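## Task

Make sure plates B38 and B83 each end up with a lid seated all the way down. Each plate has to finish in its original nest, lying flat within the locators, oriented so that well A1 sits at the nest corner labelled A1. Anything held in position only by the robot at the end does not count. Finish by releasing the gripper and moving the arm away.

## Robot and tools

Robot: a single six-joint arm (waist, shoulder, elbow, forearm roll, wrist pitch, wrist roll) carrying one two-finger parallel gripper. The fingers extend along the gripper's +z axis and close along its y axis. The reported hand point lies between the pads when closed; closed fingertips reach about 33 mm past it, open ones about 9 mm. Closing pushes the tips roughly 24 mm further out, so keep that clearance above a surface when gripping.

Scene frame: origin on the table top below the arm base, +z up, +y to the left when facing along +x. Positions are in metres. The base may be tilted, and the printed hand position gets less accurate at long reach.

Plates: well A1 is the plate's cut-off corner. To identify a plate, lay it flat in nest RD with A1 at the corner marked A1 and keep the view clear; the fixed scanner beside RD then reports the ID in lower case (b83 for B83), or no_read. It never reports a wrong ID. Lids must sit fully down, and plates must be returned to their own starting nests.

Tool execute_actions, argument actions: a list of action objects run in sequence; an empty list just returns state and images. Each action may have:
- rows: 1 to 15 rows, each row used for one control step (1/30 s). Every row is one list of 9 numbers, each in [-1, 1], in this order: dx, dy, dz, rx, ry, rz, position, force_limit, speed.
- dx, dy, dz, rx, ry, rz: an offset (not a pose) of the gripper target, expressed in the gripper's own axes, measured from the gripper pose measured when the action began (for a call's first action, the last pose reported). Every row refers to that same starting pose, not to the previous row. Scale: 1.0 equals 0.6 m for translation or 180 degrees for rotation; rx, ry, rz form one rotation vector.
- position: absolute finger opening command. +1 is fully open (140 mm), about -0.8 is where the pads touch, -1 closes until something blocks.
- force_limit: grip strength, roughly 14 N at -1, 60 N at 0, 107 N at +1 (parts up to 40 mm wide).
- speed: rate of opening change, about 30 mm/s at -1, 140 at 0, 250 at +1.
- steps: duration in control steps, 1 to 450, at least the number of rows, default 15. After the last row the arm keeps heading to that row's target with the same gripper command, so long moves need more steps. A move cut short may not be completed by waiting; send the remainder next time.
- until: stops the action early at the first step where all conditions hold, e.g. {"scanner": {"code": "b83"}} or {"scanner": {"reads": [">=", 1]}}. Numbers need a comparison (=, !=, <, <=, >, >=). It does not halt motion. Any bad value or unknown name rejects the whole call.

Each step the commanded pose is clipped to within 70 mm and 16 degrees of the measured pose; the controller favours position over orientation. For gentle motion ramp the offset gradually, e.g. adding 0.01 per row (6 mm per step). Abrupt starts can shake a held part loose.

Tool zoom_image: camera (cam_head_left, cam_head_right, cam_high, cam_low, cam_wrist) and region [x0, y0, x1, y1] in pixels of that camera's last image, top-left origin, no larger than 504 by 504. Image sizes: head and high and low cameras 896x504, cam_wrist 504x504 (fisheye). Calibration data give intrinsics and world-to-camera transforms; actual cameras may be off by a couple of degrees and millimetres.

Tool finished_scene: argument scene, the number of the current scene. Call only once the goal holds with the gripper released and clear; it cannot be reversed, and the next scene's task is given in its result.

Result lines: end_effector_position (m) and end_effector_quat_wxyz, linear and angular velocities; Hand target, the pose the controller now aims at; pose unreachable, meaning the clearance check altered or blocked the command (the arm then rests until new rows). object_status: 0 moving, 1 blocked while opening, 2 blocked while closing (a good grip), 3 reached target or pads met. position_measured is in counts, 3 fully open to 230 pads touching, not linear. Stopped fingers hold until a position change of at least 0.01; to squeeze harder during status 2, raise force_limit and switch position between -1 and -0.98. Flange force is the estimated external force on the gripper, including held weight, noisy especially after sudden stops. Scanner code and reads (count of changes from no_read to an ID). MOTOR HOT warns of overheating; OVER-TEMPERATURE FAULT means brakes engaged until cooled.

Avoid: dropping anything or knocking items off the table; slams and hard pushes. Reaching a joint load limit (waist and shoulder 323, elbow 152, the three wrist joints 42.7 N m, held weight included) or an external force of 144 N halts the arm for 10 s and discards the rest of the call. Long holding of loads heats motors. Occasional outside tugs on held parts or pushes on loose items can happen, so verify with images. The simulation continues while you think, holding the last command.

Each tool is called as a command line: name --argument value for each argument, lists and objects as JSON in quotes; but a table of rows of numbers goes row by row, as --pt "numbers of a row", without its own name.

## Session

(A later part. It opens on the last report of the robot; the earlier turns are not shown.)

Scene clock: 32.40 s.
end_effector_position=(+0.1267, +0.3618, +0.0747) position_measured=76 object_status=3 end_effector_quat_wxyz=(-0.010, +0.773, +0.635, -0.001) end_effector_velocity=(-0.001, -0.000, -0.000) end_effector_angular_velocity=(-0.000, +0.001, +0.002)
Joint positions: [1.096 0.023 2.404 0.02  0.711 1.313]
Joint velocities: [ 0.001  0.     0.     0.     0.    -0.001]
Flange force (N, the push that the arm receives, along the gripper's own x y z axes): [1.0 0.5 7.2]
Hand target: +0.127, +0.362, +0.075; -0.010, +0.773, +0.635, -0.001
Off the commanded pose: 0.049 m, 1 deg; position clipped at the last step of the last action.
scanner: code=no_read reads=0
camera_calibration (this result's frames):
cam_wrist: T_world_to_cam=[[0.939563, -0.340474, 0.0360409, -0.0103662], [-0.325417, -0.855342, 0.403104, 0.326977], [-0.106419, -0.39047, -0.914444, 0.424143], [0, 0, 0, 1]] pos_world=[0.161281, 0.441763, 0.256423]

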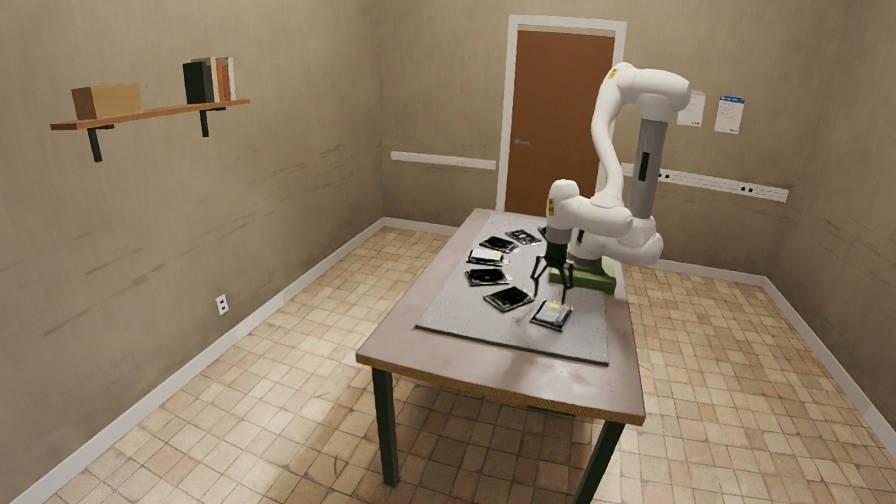

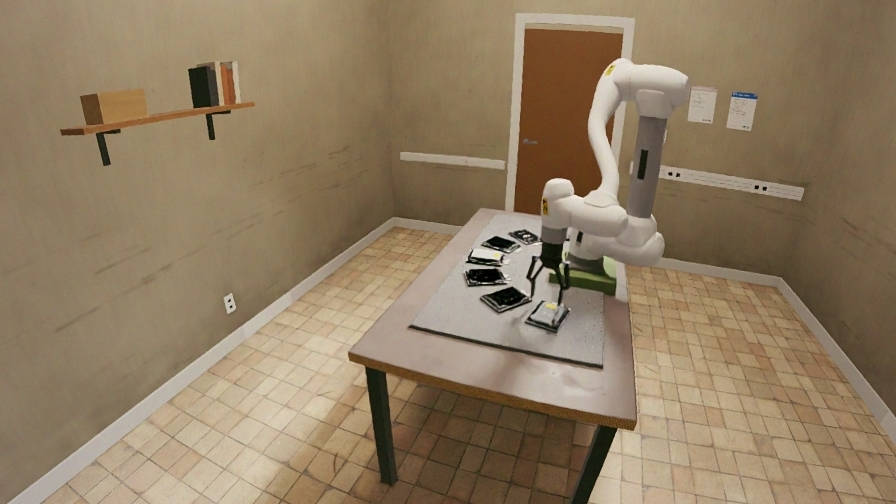

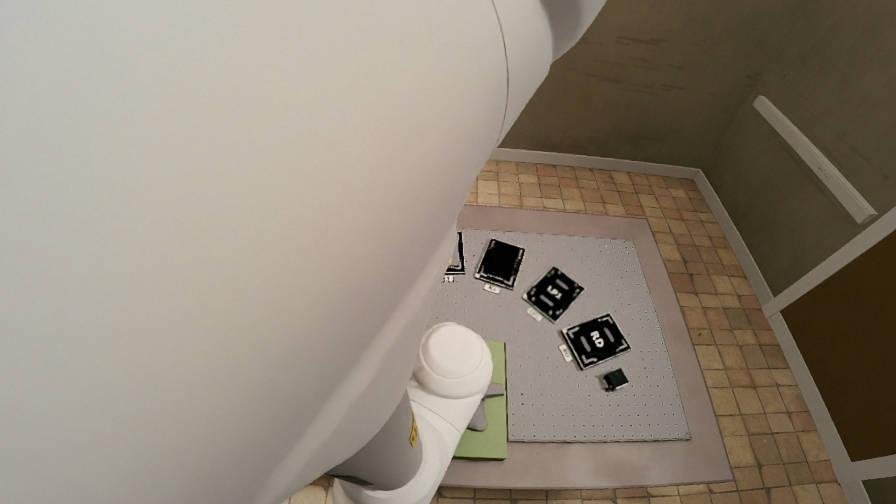

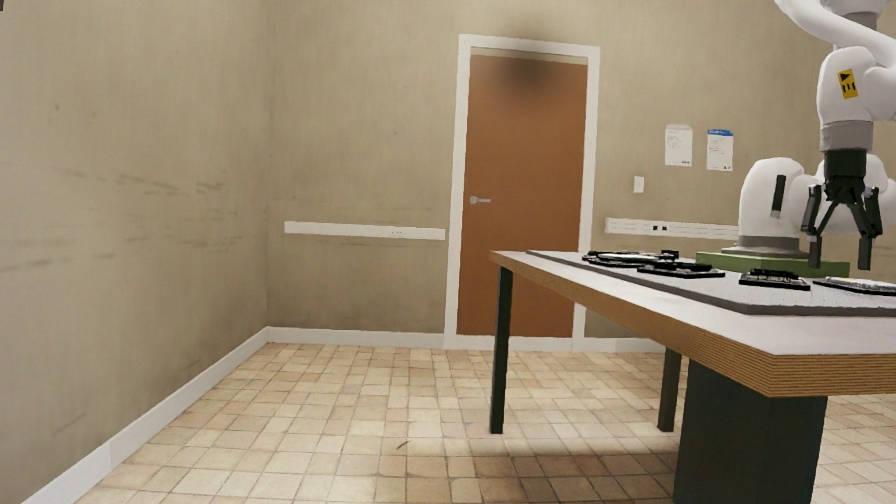

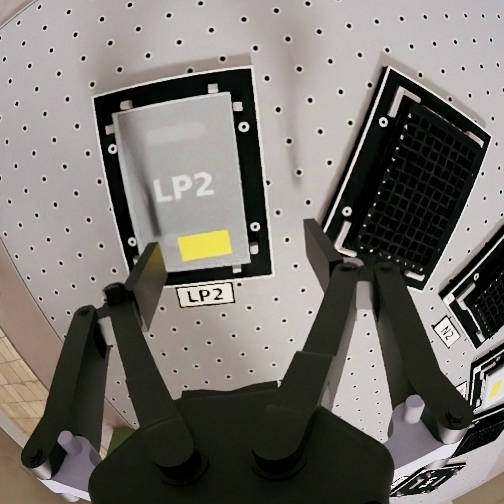

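execute_actions --actions '[{"rows": [[0.0633,-0.0522,0.0128,-0.0055,-0.0034,0.0142,0.42,-0.5,-0.5]], "steps": 1}]'

Scene clock: 33.13 s.
end_effector_position=(+0.1265, +0.3620, +0.0747) position_measured=76 object_status=3 end_effector_quat_wxyz=(-0.010, +0.773, +0.634, -0.001) end_effector_velocity=(-0.016, +0.022, -0.003) end_effector_angular_velocity=(-0.007, +0.004, -0.028)
Joint positions: [1.096 0.023 2.404 0.02  0.711 1.314]
Joint velocities: [ 0.062  0.033 -0.027 -0.     0.     0.089]
Flange force (N, the push that the arm receives, along the gripper's own x y z axes): [-1.3 2.0 7.6]
Hand target: +0.102, +0.401, +0.070; -0.007, +0.785, +0.619, -0.002
Off the commanded pose: 0.050 m, 3 deg.
scanner: code=no_read reads=0
camera_calibration (this result's frames):
cam_wrist: T_world_to_cam=[[0.939514, -0.340609, 0.0360299, -0.0100737], [-0.325528, -0.85527, 0.403168, 0.327109], [-0.106507, -0.390511, -0.914416, 0.424216], [0, 0, 0, 1]] pos_world=[0.16113, 0.441997, 0.256393]

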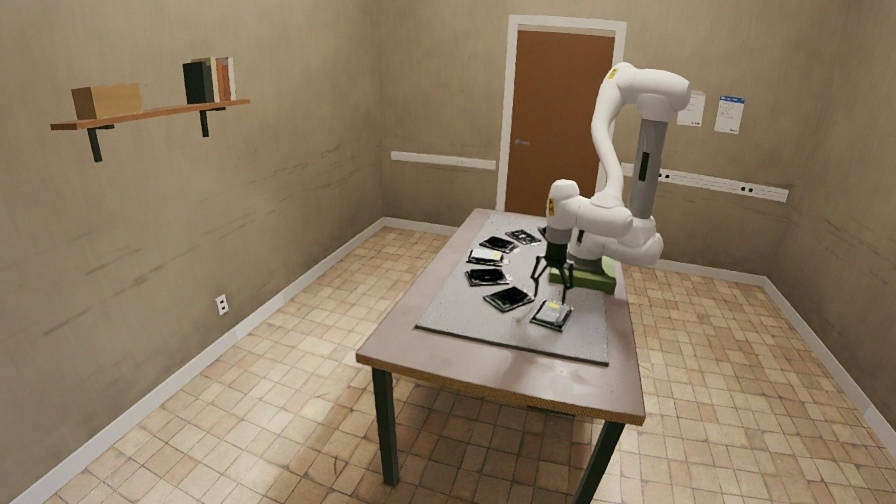

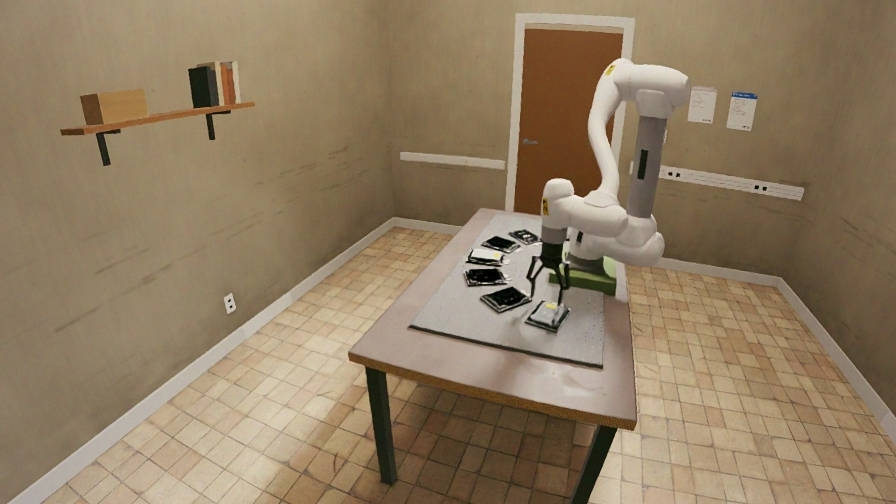

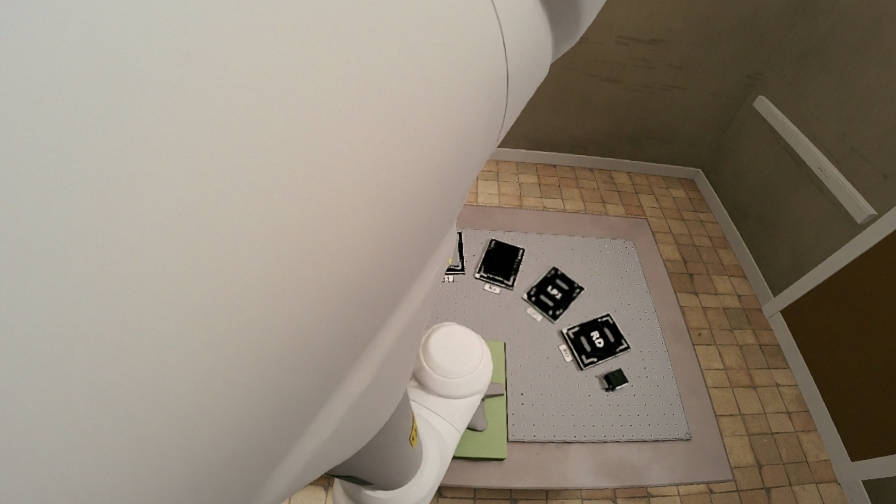

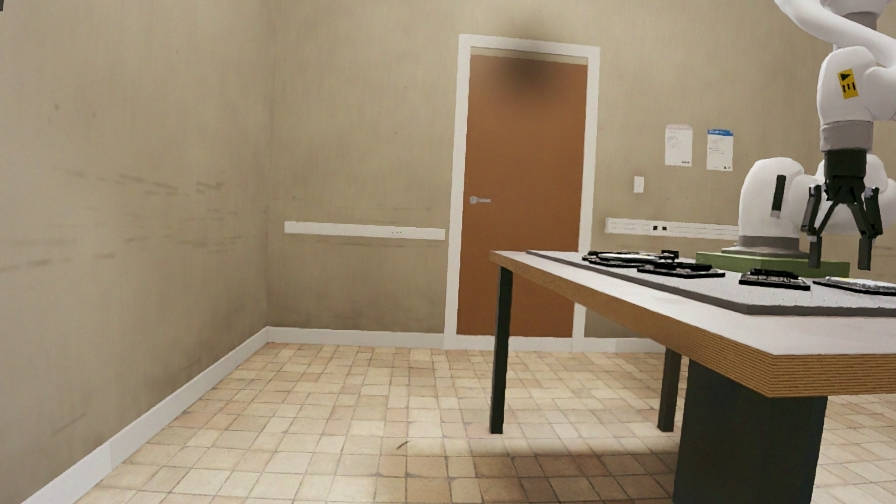

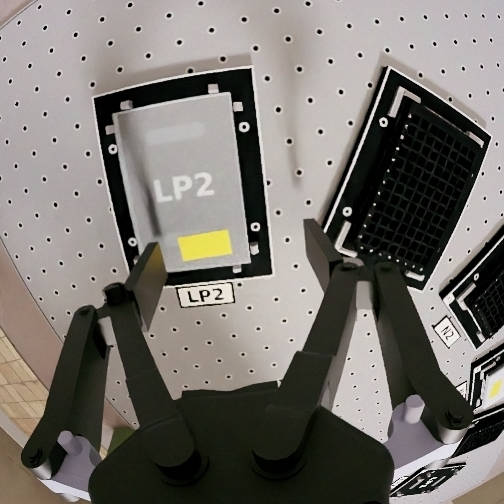

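execute_actions --actions '[]'

zoom_image --camera "cam_wrist" --region '[110, 110, 170, 170]'

zoom_image --camera "cam_wrist" --region '[260, 85, 320, 145]'

Scene clock: 34.60 s.
end_effector_position=(+0.1024, +0.4012, +0.0697) position_measured=76 object_status=3 end_effector_quat_wxyz=(-0.007, +0.785, +0.619, -0.002) end_effector_velocity=(-0.000, -0.000, -0.000) end_effector_angular_velocity=(-0.002, +0.000, +0.001)
Joint positions: [1.193 0.08  2.356 0.014 0.704 1.455]
Joint velocities: [ 0.001  0.001  0.    -0.001  0.    -0.   ]
Flange force (N, the push that the arm receives, along the gripper's own x y z axes): [0.5 2.1 5.7]
Hand target: +0.102, +0.401, +0.070; -0.007, +0.785, +0.619, -0.002
Off the commanded pose: 0.005 m, 1 deg.
scanner: code=no_read reads=0
camera_calibration (this result's frames):
cam_wrist: T_world_to_cam=[[0.925422, -0.376864, 0.0395836, 0.0418413], [-0.35942, -0.839864, 0.406749, 0.351768], [-0.120044, -0.390642, -0.912682, 0.43374], [0, 0, 0, 1]] pos_world=[0.13978, 0.480643, 0.251129]

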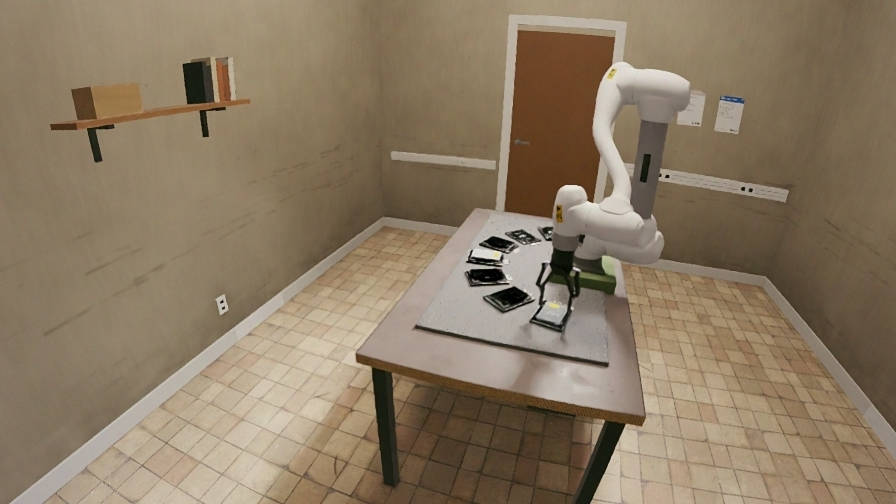

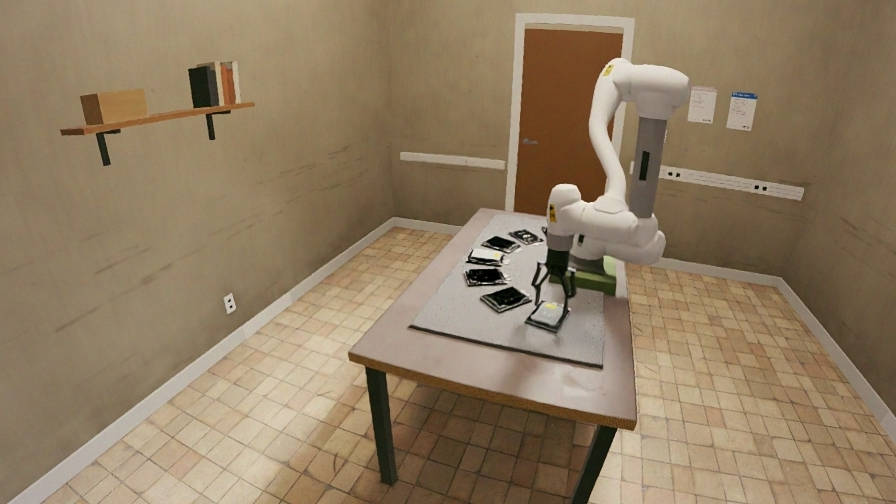

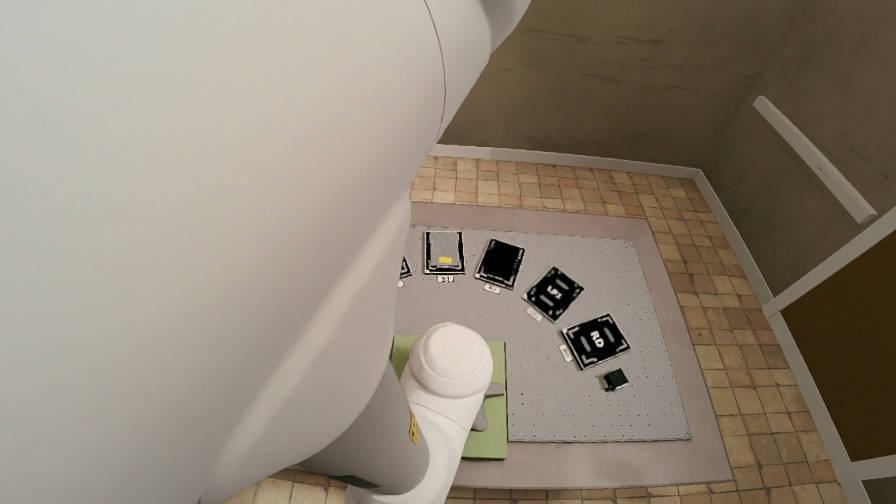

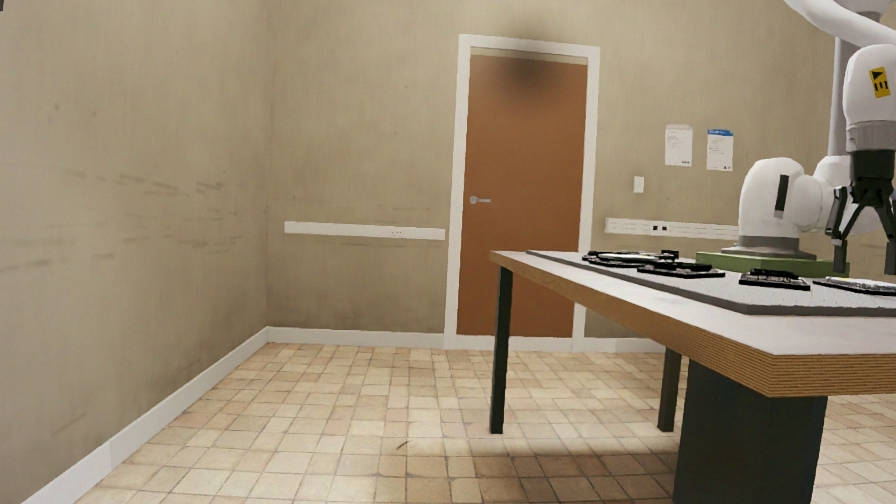

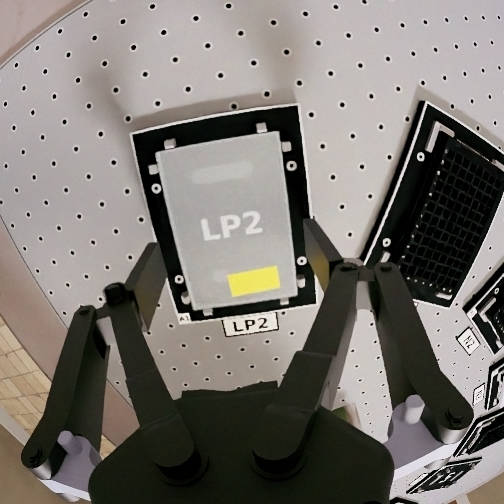

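Region (110, 110, 170, 170) of cam_wrist's 504x504 image, scaled by 8.400, with more detail than that image has.

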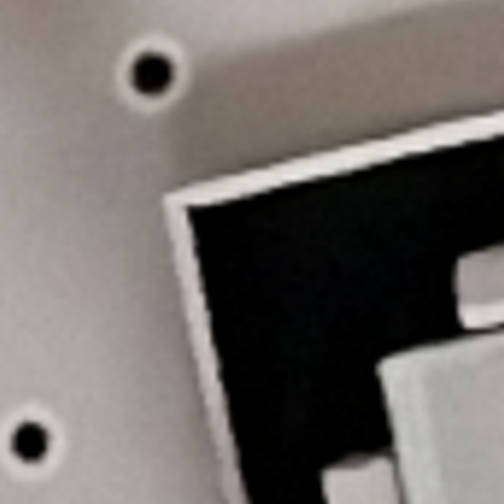

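Region (260, 85, 320, 145) of cam_wrist's 504x504 image, scaled by 8.400, with more detail than that image has.

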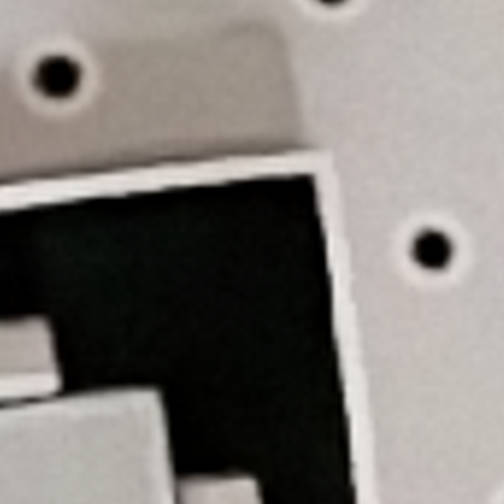

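execute_actions --actions '[{"rows": [[0.0065,-0.0016,0.0276,-0.0046,-0.0019,0.0026,0.42,-0.5,-0.5]], "steps": 1}]'

Scene clock: 35.70 s.
end_effector_position=(+0.1024, +0.4013, +0.0695) position_measured=76 object_status=3 end_effector_quat_wxyz=(-0.007, +0.785, +0.619, -0.002) end_effector_velocity=(+0.001, +0.011, -0.023) end_effector_angular_velocity=(-0.005, -0.022, -0.017)
Joint positions: [1.194 0.081 2.356 0.014 0.704 1.455]
Joint velocities: [ 0.025  0.055 -0.    -0.033 -0.058  0.067]
Flange force (N, the push that the arm receives, along the gripper's own x y z axes): [-2.2 0.3 3.4]
Hand target: +0.102, +0.405, +0.054; -0.001, +0.787, +0.616, -0.000
Off the commanded pose: 0.017 m, 1 deg.
scanner: code=no_read reads=0
camera_calibration (this result's frames):
cam_wrist: T_world_to_cam=[[0.925369, -0.376976, 0.0397642, 0.0419244], [-0.359591, -0.83979, 0.406752, 0.351911], [-0.119942, -0.390694, -0.912673, 0.433601], [0, 0, 0, 1]] pos_world=[0.139756, 0.480741, 0.250929]

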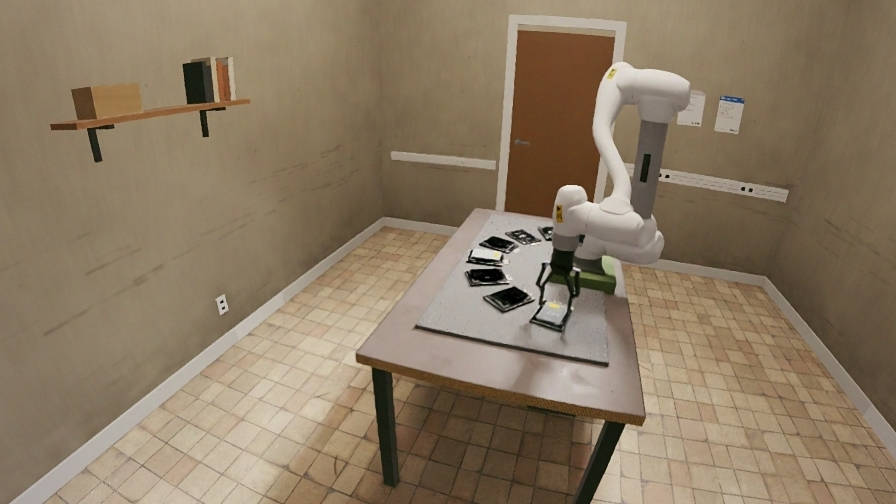

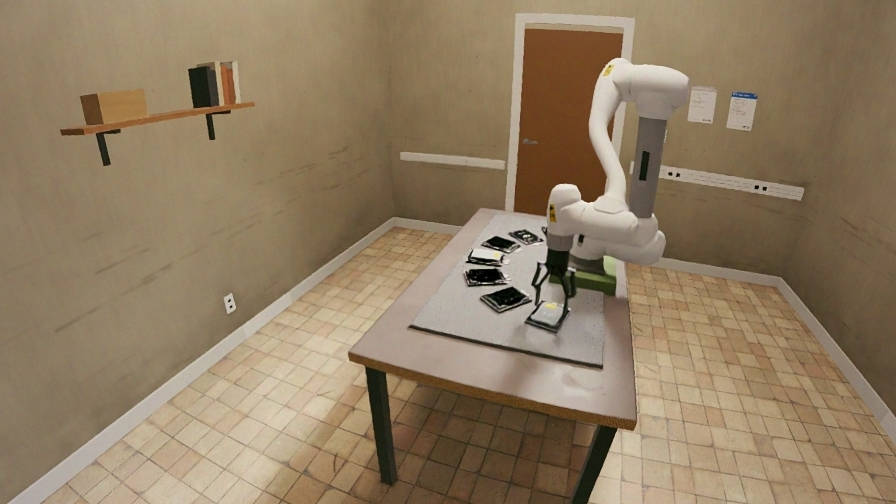

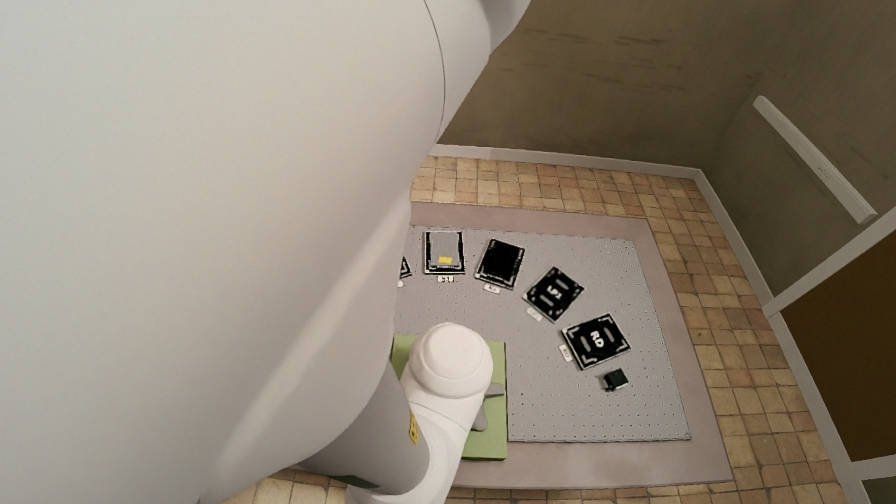

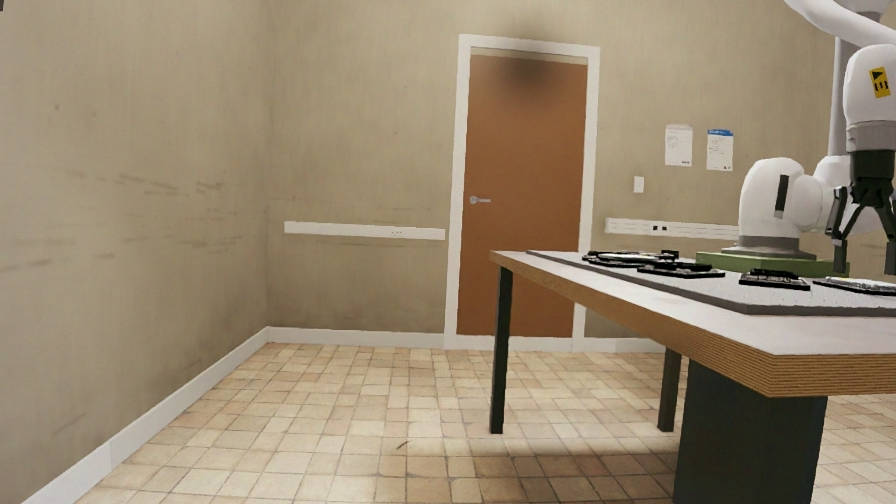

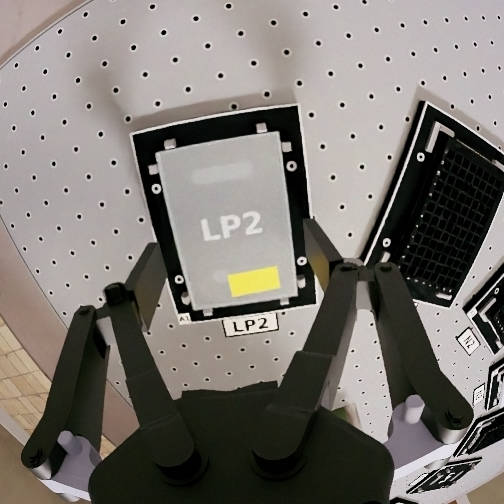

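execute_actions --actions '[]'

zoom_image --camera "cam_wrist" --region '[100, 115, 160, 175]'

zoom_image --camera "cam_wrist" --region '[265, 80, 325, 140]'

Scene clock: 36.53 s.
end_effector_position=(+0.1018, +0.4048, +0.0540) position_measured=76 object_status=3 end_effector_quat_wxyz=(-0.001, +0.787, +0.616, -0.000) end_effector_velocity=(-0.000, -0.000, -0.000) end_effector_angular_velocity=(-0.000, -0.000, +0.001)
Joint positions: [ 1.208  0.116  2.359 -0.006  0.67   1.492]
Joint velocities: [ 0.001 -0.     0.    -0.     0.     0.   ]
Flange force (N, the push that the arm receives, along the gripper's own x y z axes): [-0.1 2.4 4.6]
Hand target: +0.102, +0.405, +0.054; -0.001, +0.787, +0.616, -0.000
Off the commanded pose: 0.001 m, 0 deg.
scanner: code=no_read reads=0
camera_calibration (this result's frames):
cam_wrist: T_world_to_cam=[[0.922148, -0.383197, 0.0529514, 0.0465403], [-0.369989, -0.833723, 0.409895, 0.359435], [-0.112924, -0.397575, -0.910594, 0.422667], [0, 0, 0, 1]] pos_world=[0.137799, 0.485545, 0.235083]

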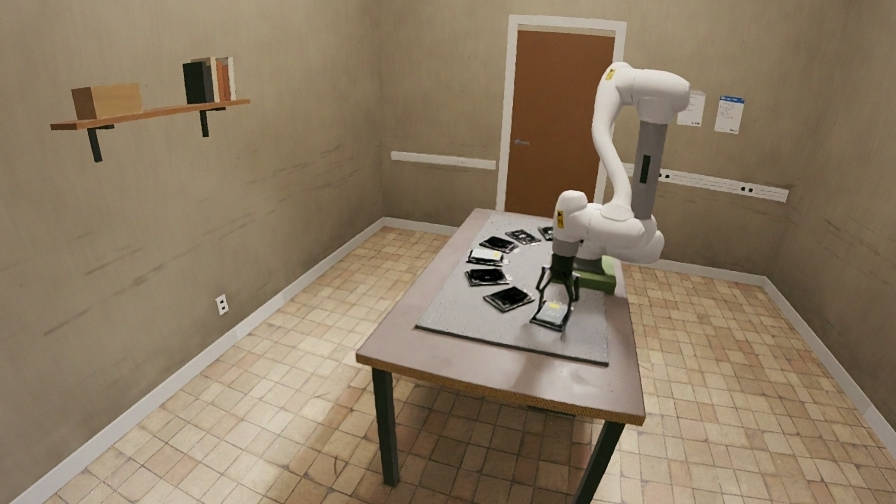

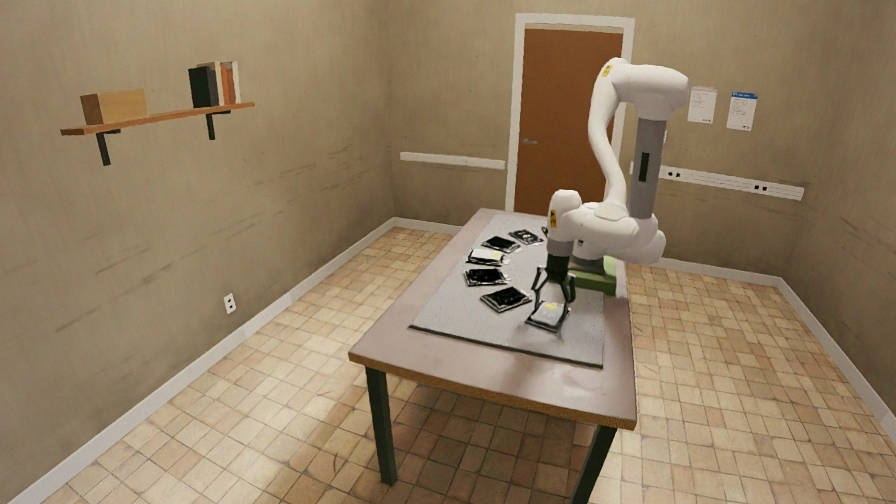

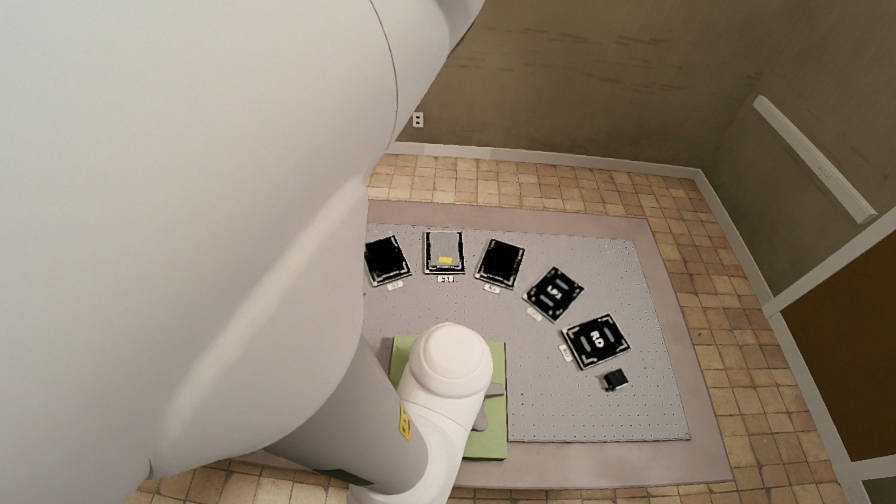

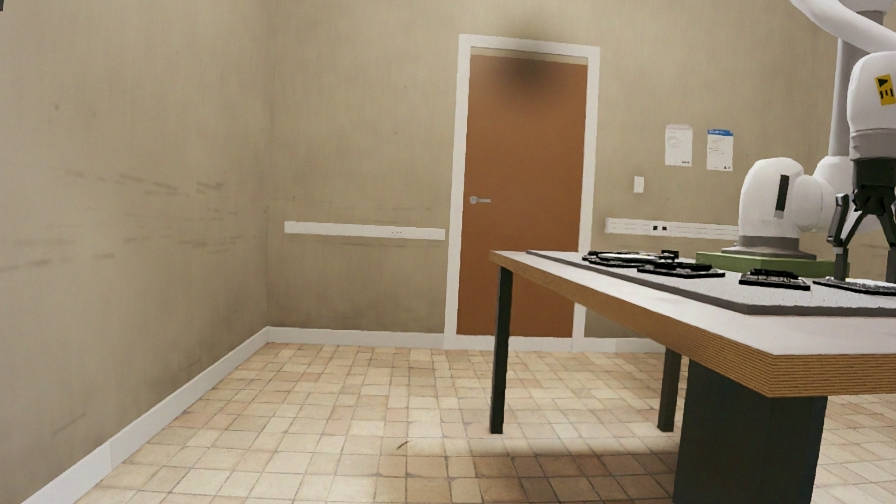

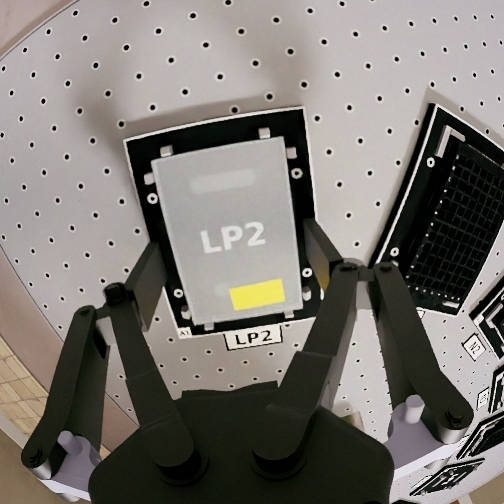

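Region (100, 115, 160, 175) of cam_wrist's 504x504 image, scaled by 8.400, with more detail than that image has.

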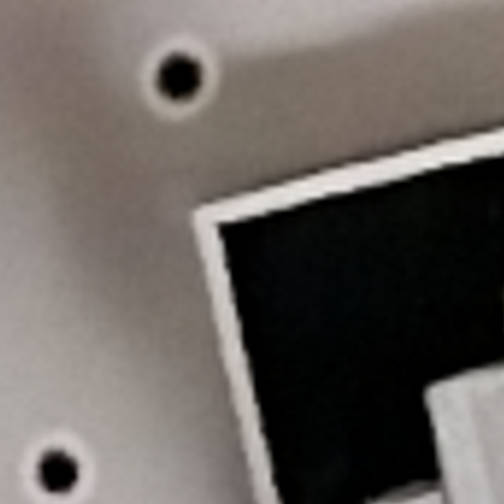

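Region (265, 80, 325, 140) of cam_wrist's 504x504 image, scaled by 8.400, with more detail than that image has.

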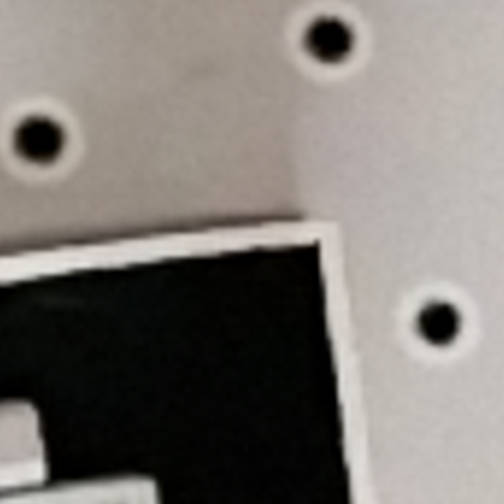

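execute_actions --actions '[{"rows": [[0.00115,0.0004,0.0013,-0.0006,-0.0001,0.0005,-1,-0.5,-1]], "steps": 1}]'

Scene clock: 37.13 s.
end_effector_position=(+0.1018, +0.4048, +0.0539) position_measured=76 object_status=0 end_effector_quat_wxyz=(-0.000, +0.787, +0.616, -0.000) end_effector_velocity=(+0.001, +0.001, -0.007) end_effector_angular_velocity=(-0.008, -0.011, -0.013)
Joint positions: [ 1.208  0.116  2.359 -0.007  0.67   1.493]
Joint velocities: [ 0.009  0.017 -0.    -0.021 -0.012  0.038]
Flange force (N, the push that the arm receives, along the gripper's own x y z axes): [-4.2 2.1 1.2]
Hand target: +0.102, +0.405, +0.053; +0.000, +0.788, +0.616, +0.000
Off the commanded pose: 0.001 m, 0 deg.
scanner: code=no_read reads=0
camera_calibration (this result's frames):
cam_wrist: T_world_to_cam=[[0.922089, -0.383318, 0.0530936, 0.0465827], [-0.370149, -0.833629, 0.409943, 0.359451], [-0.112878, -0.397656, -0.910565, 0.422625], [0, 0, 0, 1]] pos_world=[0.137802, 0.485564, 0.235]

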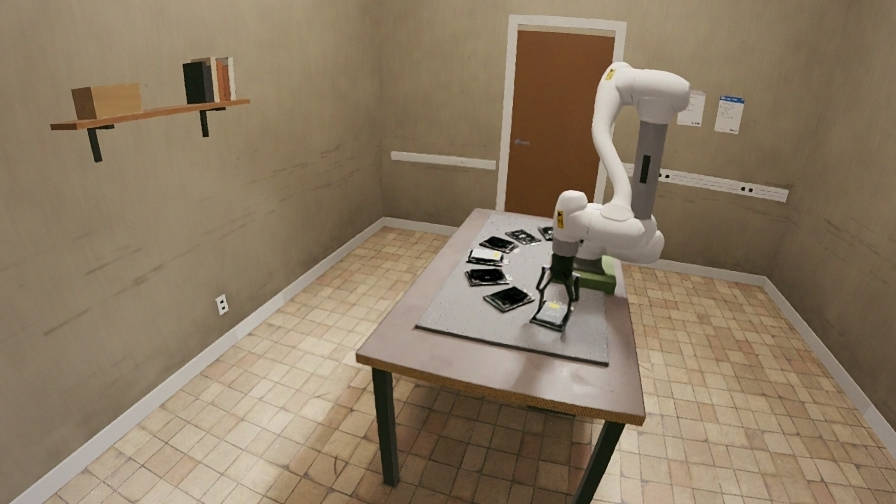

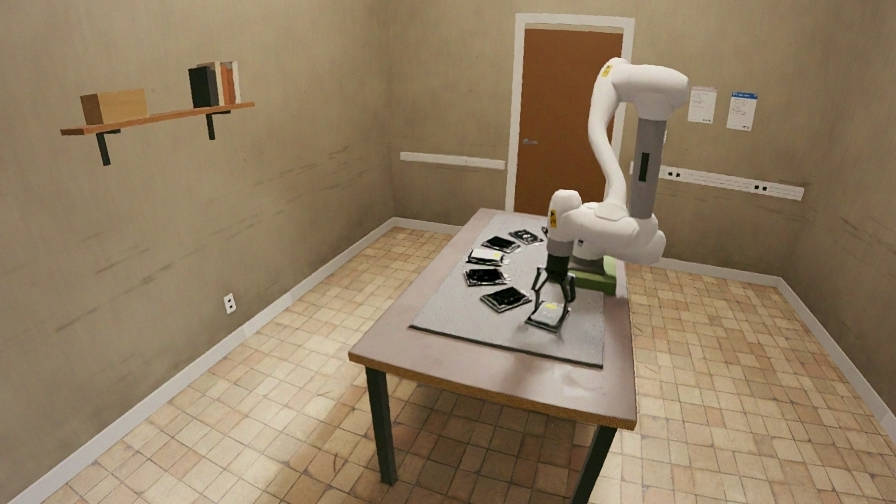

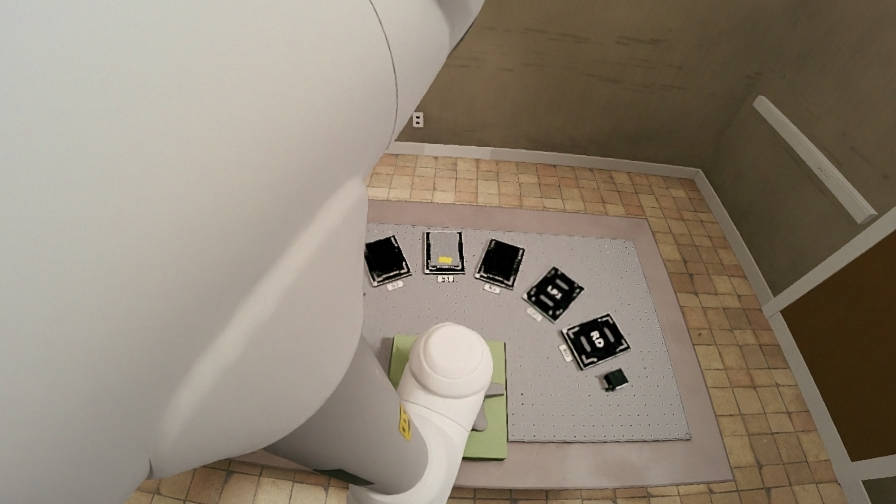

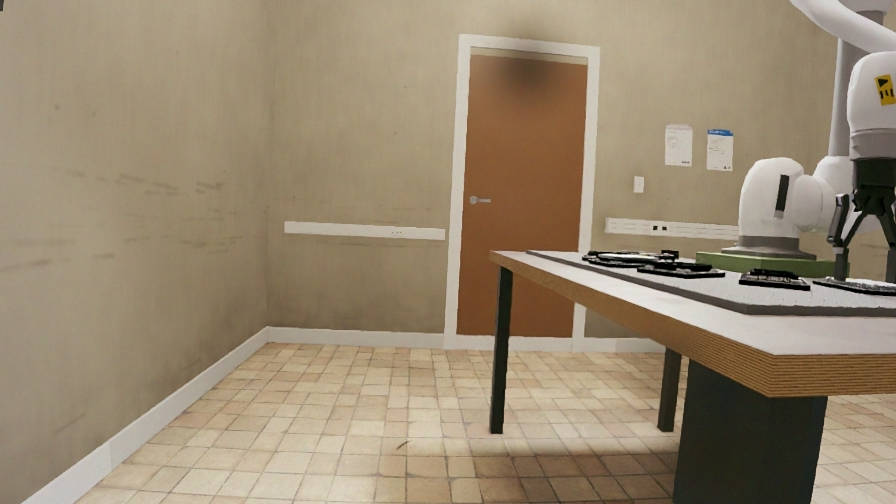

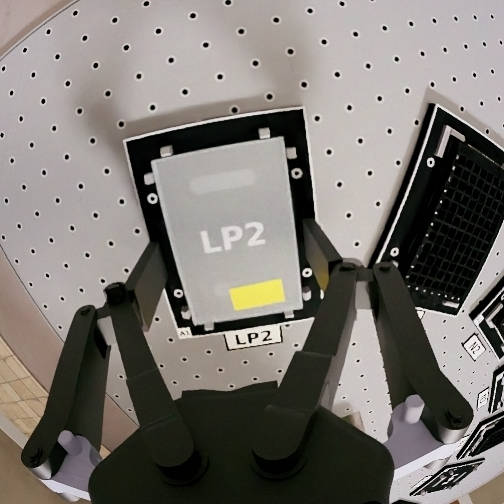

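execute_actions --actions '[]'

Scene clock: 37.83 s.
end_effector_position=(+0.1022, +0.4055, +0.0532) position_measured=103 object_status=0 end_effector_quat_wxyz=(+0.000, +0.788, +0.616, +0.000) end_effector_velocity=(-0.000, -0.000, -0.000) end_effector_angular_velocity=(-0.000, -0.000, +0.002)
Joint positions: [ 1.209  0.118  2.358 -0.009  0.668  1.497]
Joint velocities: [ 0.001  0.     0.    -0.    -0.    -0.   ]
Flange force (N, the push that the arm receives, along the gripper's own x y z axes): [-10.0 -2.8 -30.4]
Hand target: +0.102, +0.405, +0.053; +0.000, +0.788, +0.616, +0.000
Off the commanded pose: 0.000 m, 0 deg.
scanner: code=no_read reads=0
camera_calibration (this result's frames):
cam_wrist: T_world_to_cam=[[0.921469, -0.384567, 0.0548103, 0.0469766], [-0.371978, -0.832904, 0.40976, 0.360356], [-0.111928, -0.397969, -0.910545, 0.42238], [0, 0, 0, 1]] pos_world=[0.138033, 0.486302, 0.234362]

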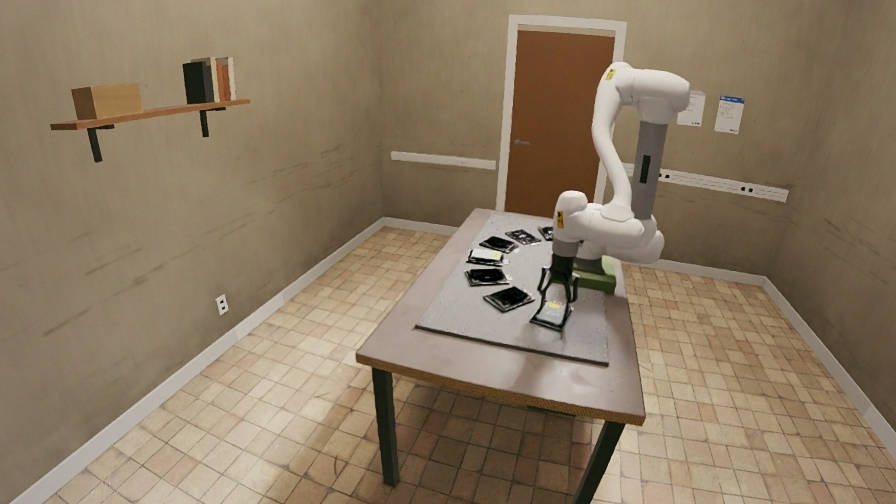

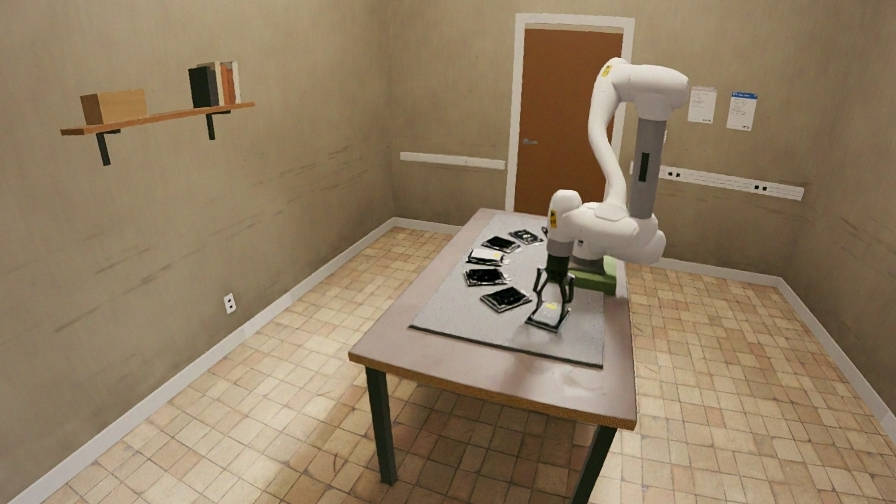

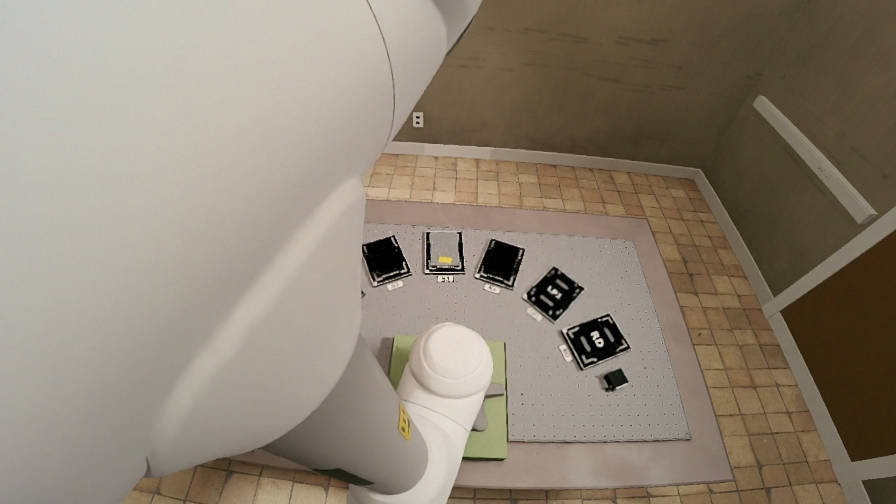

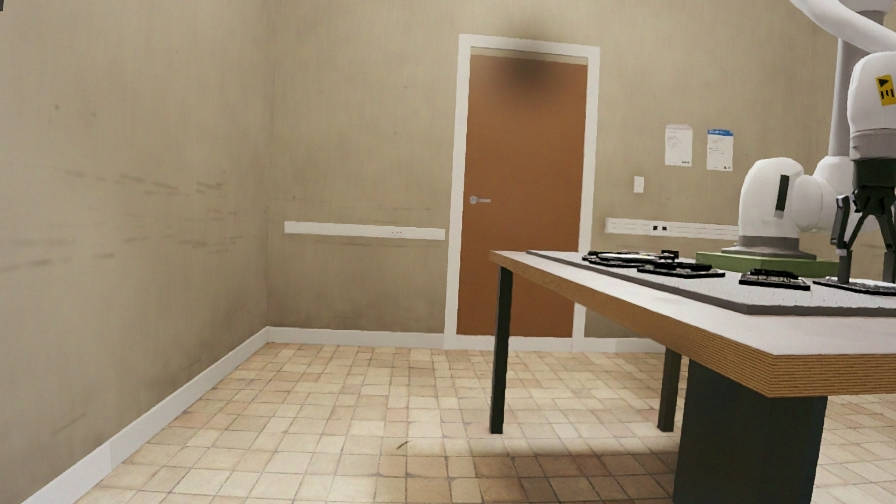

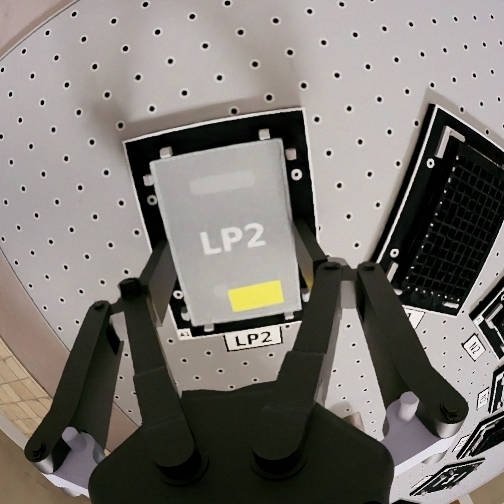

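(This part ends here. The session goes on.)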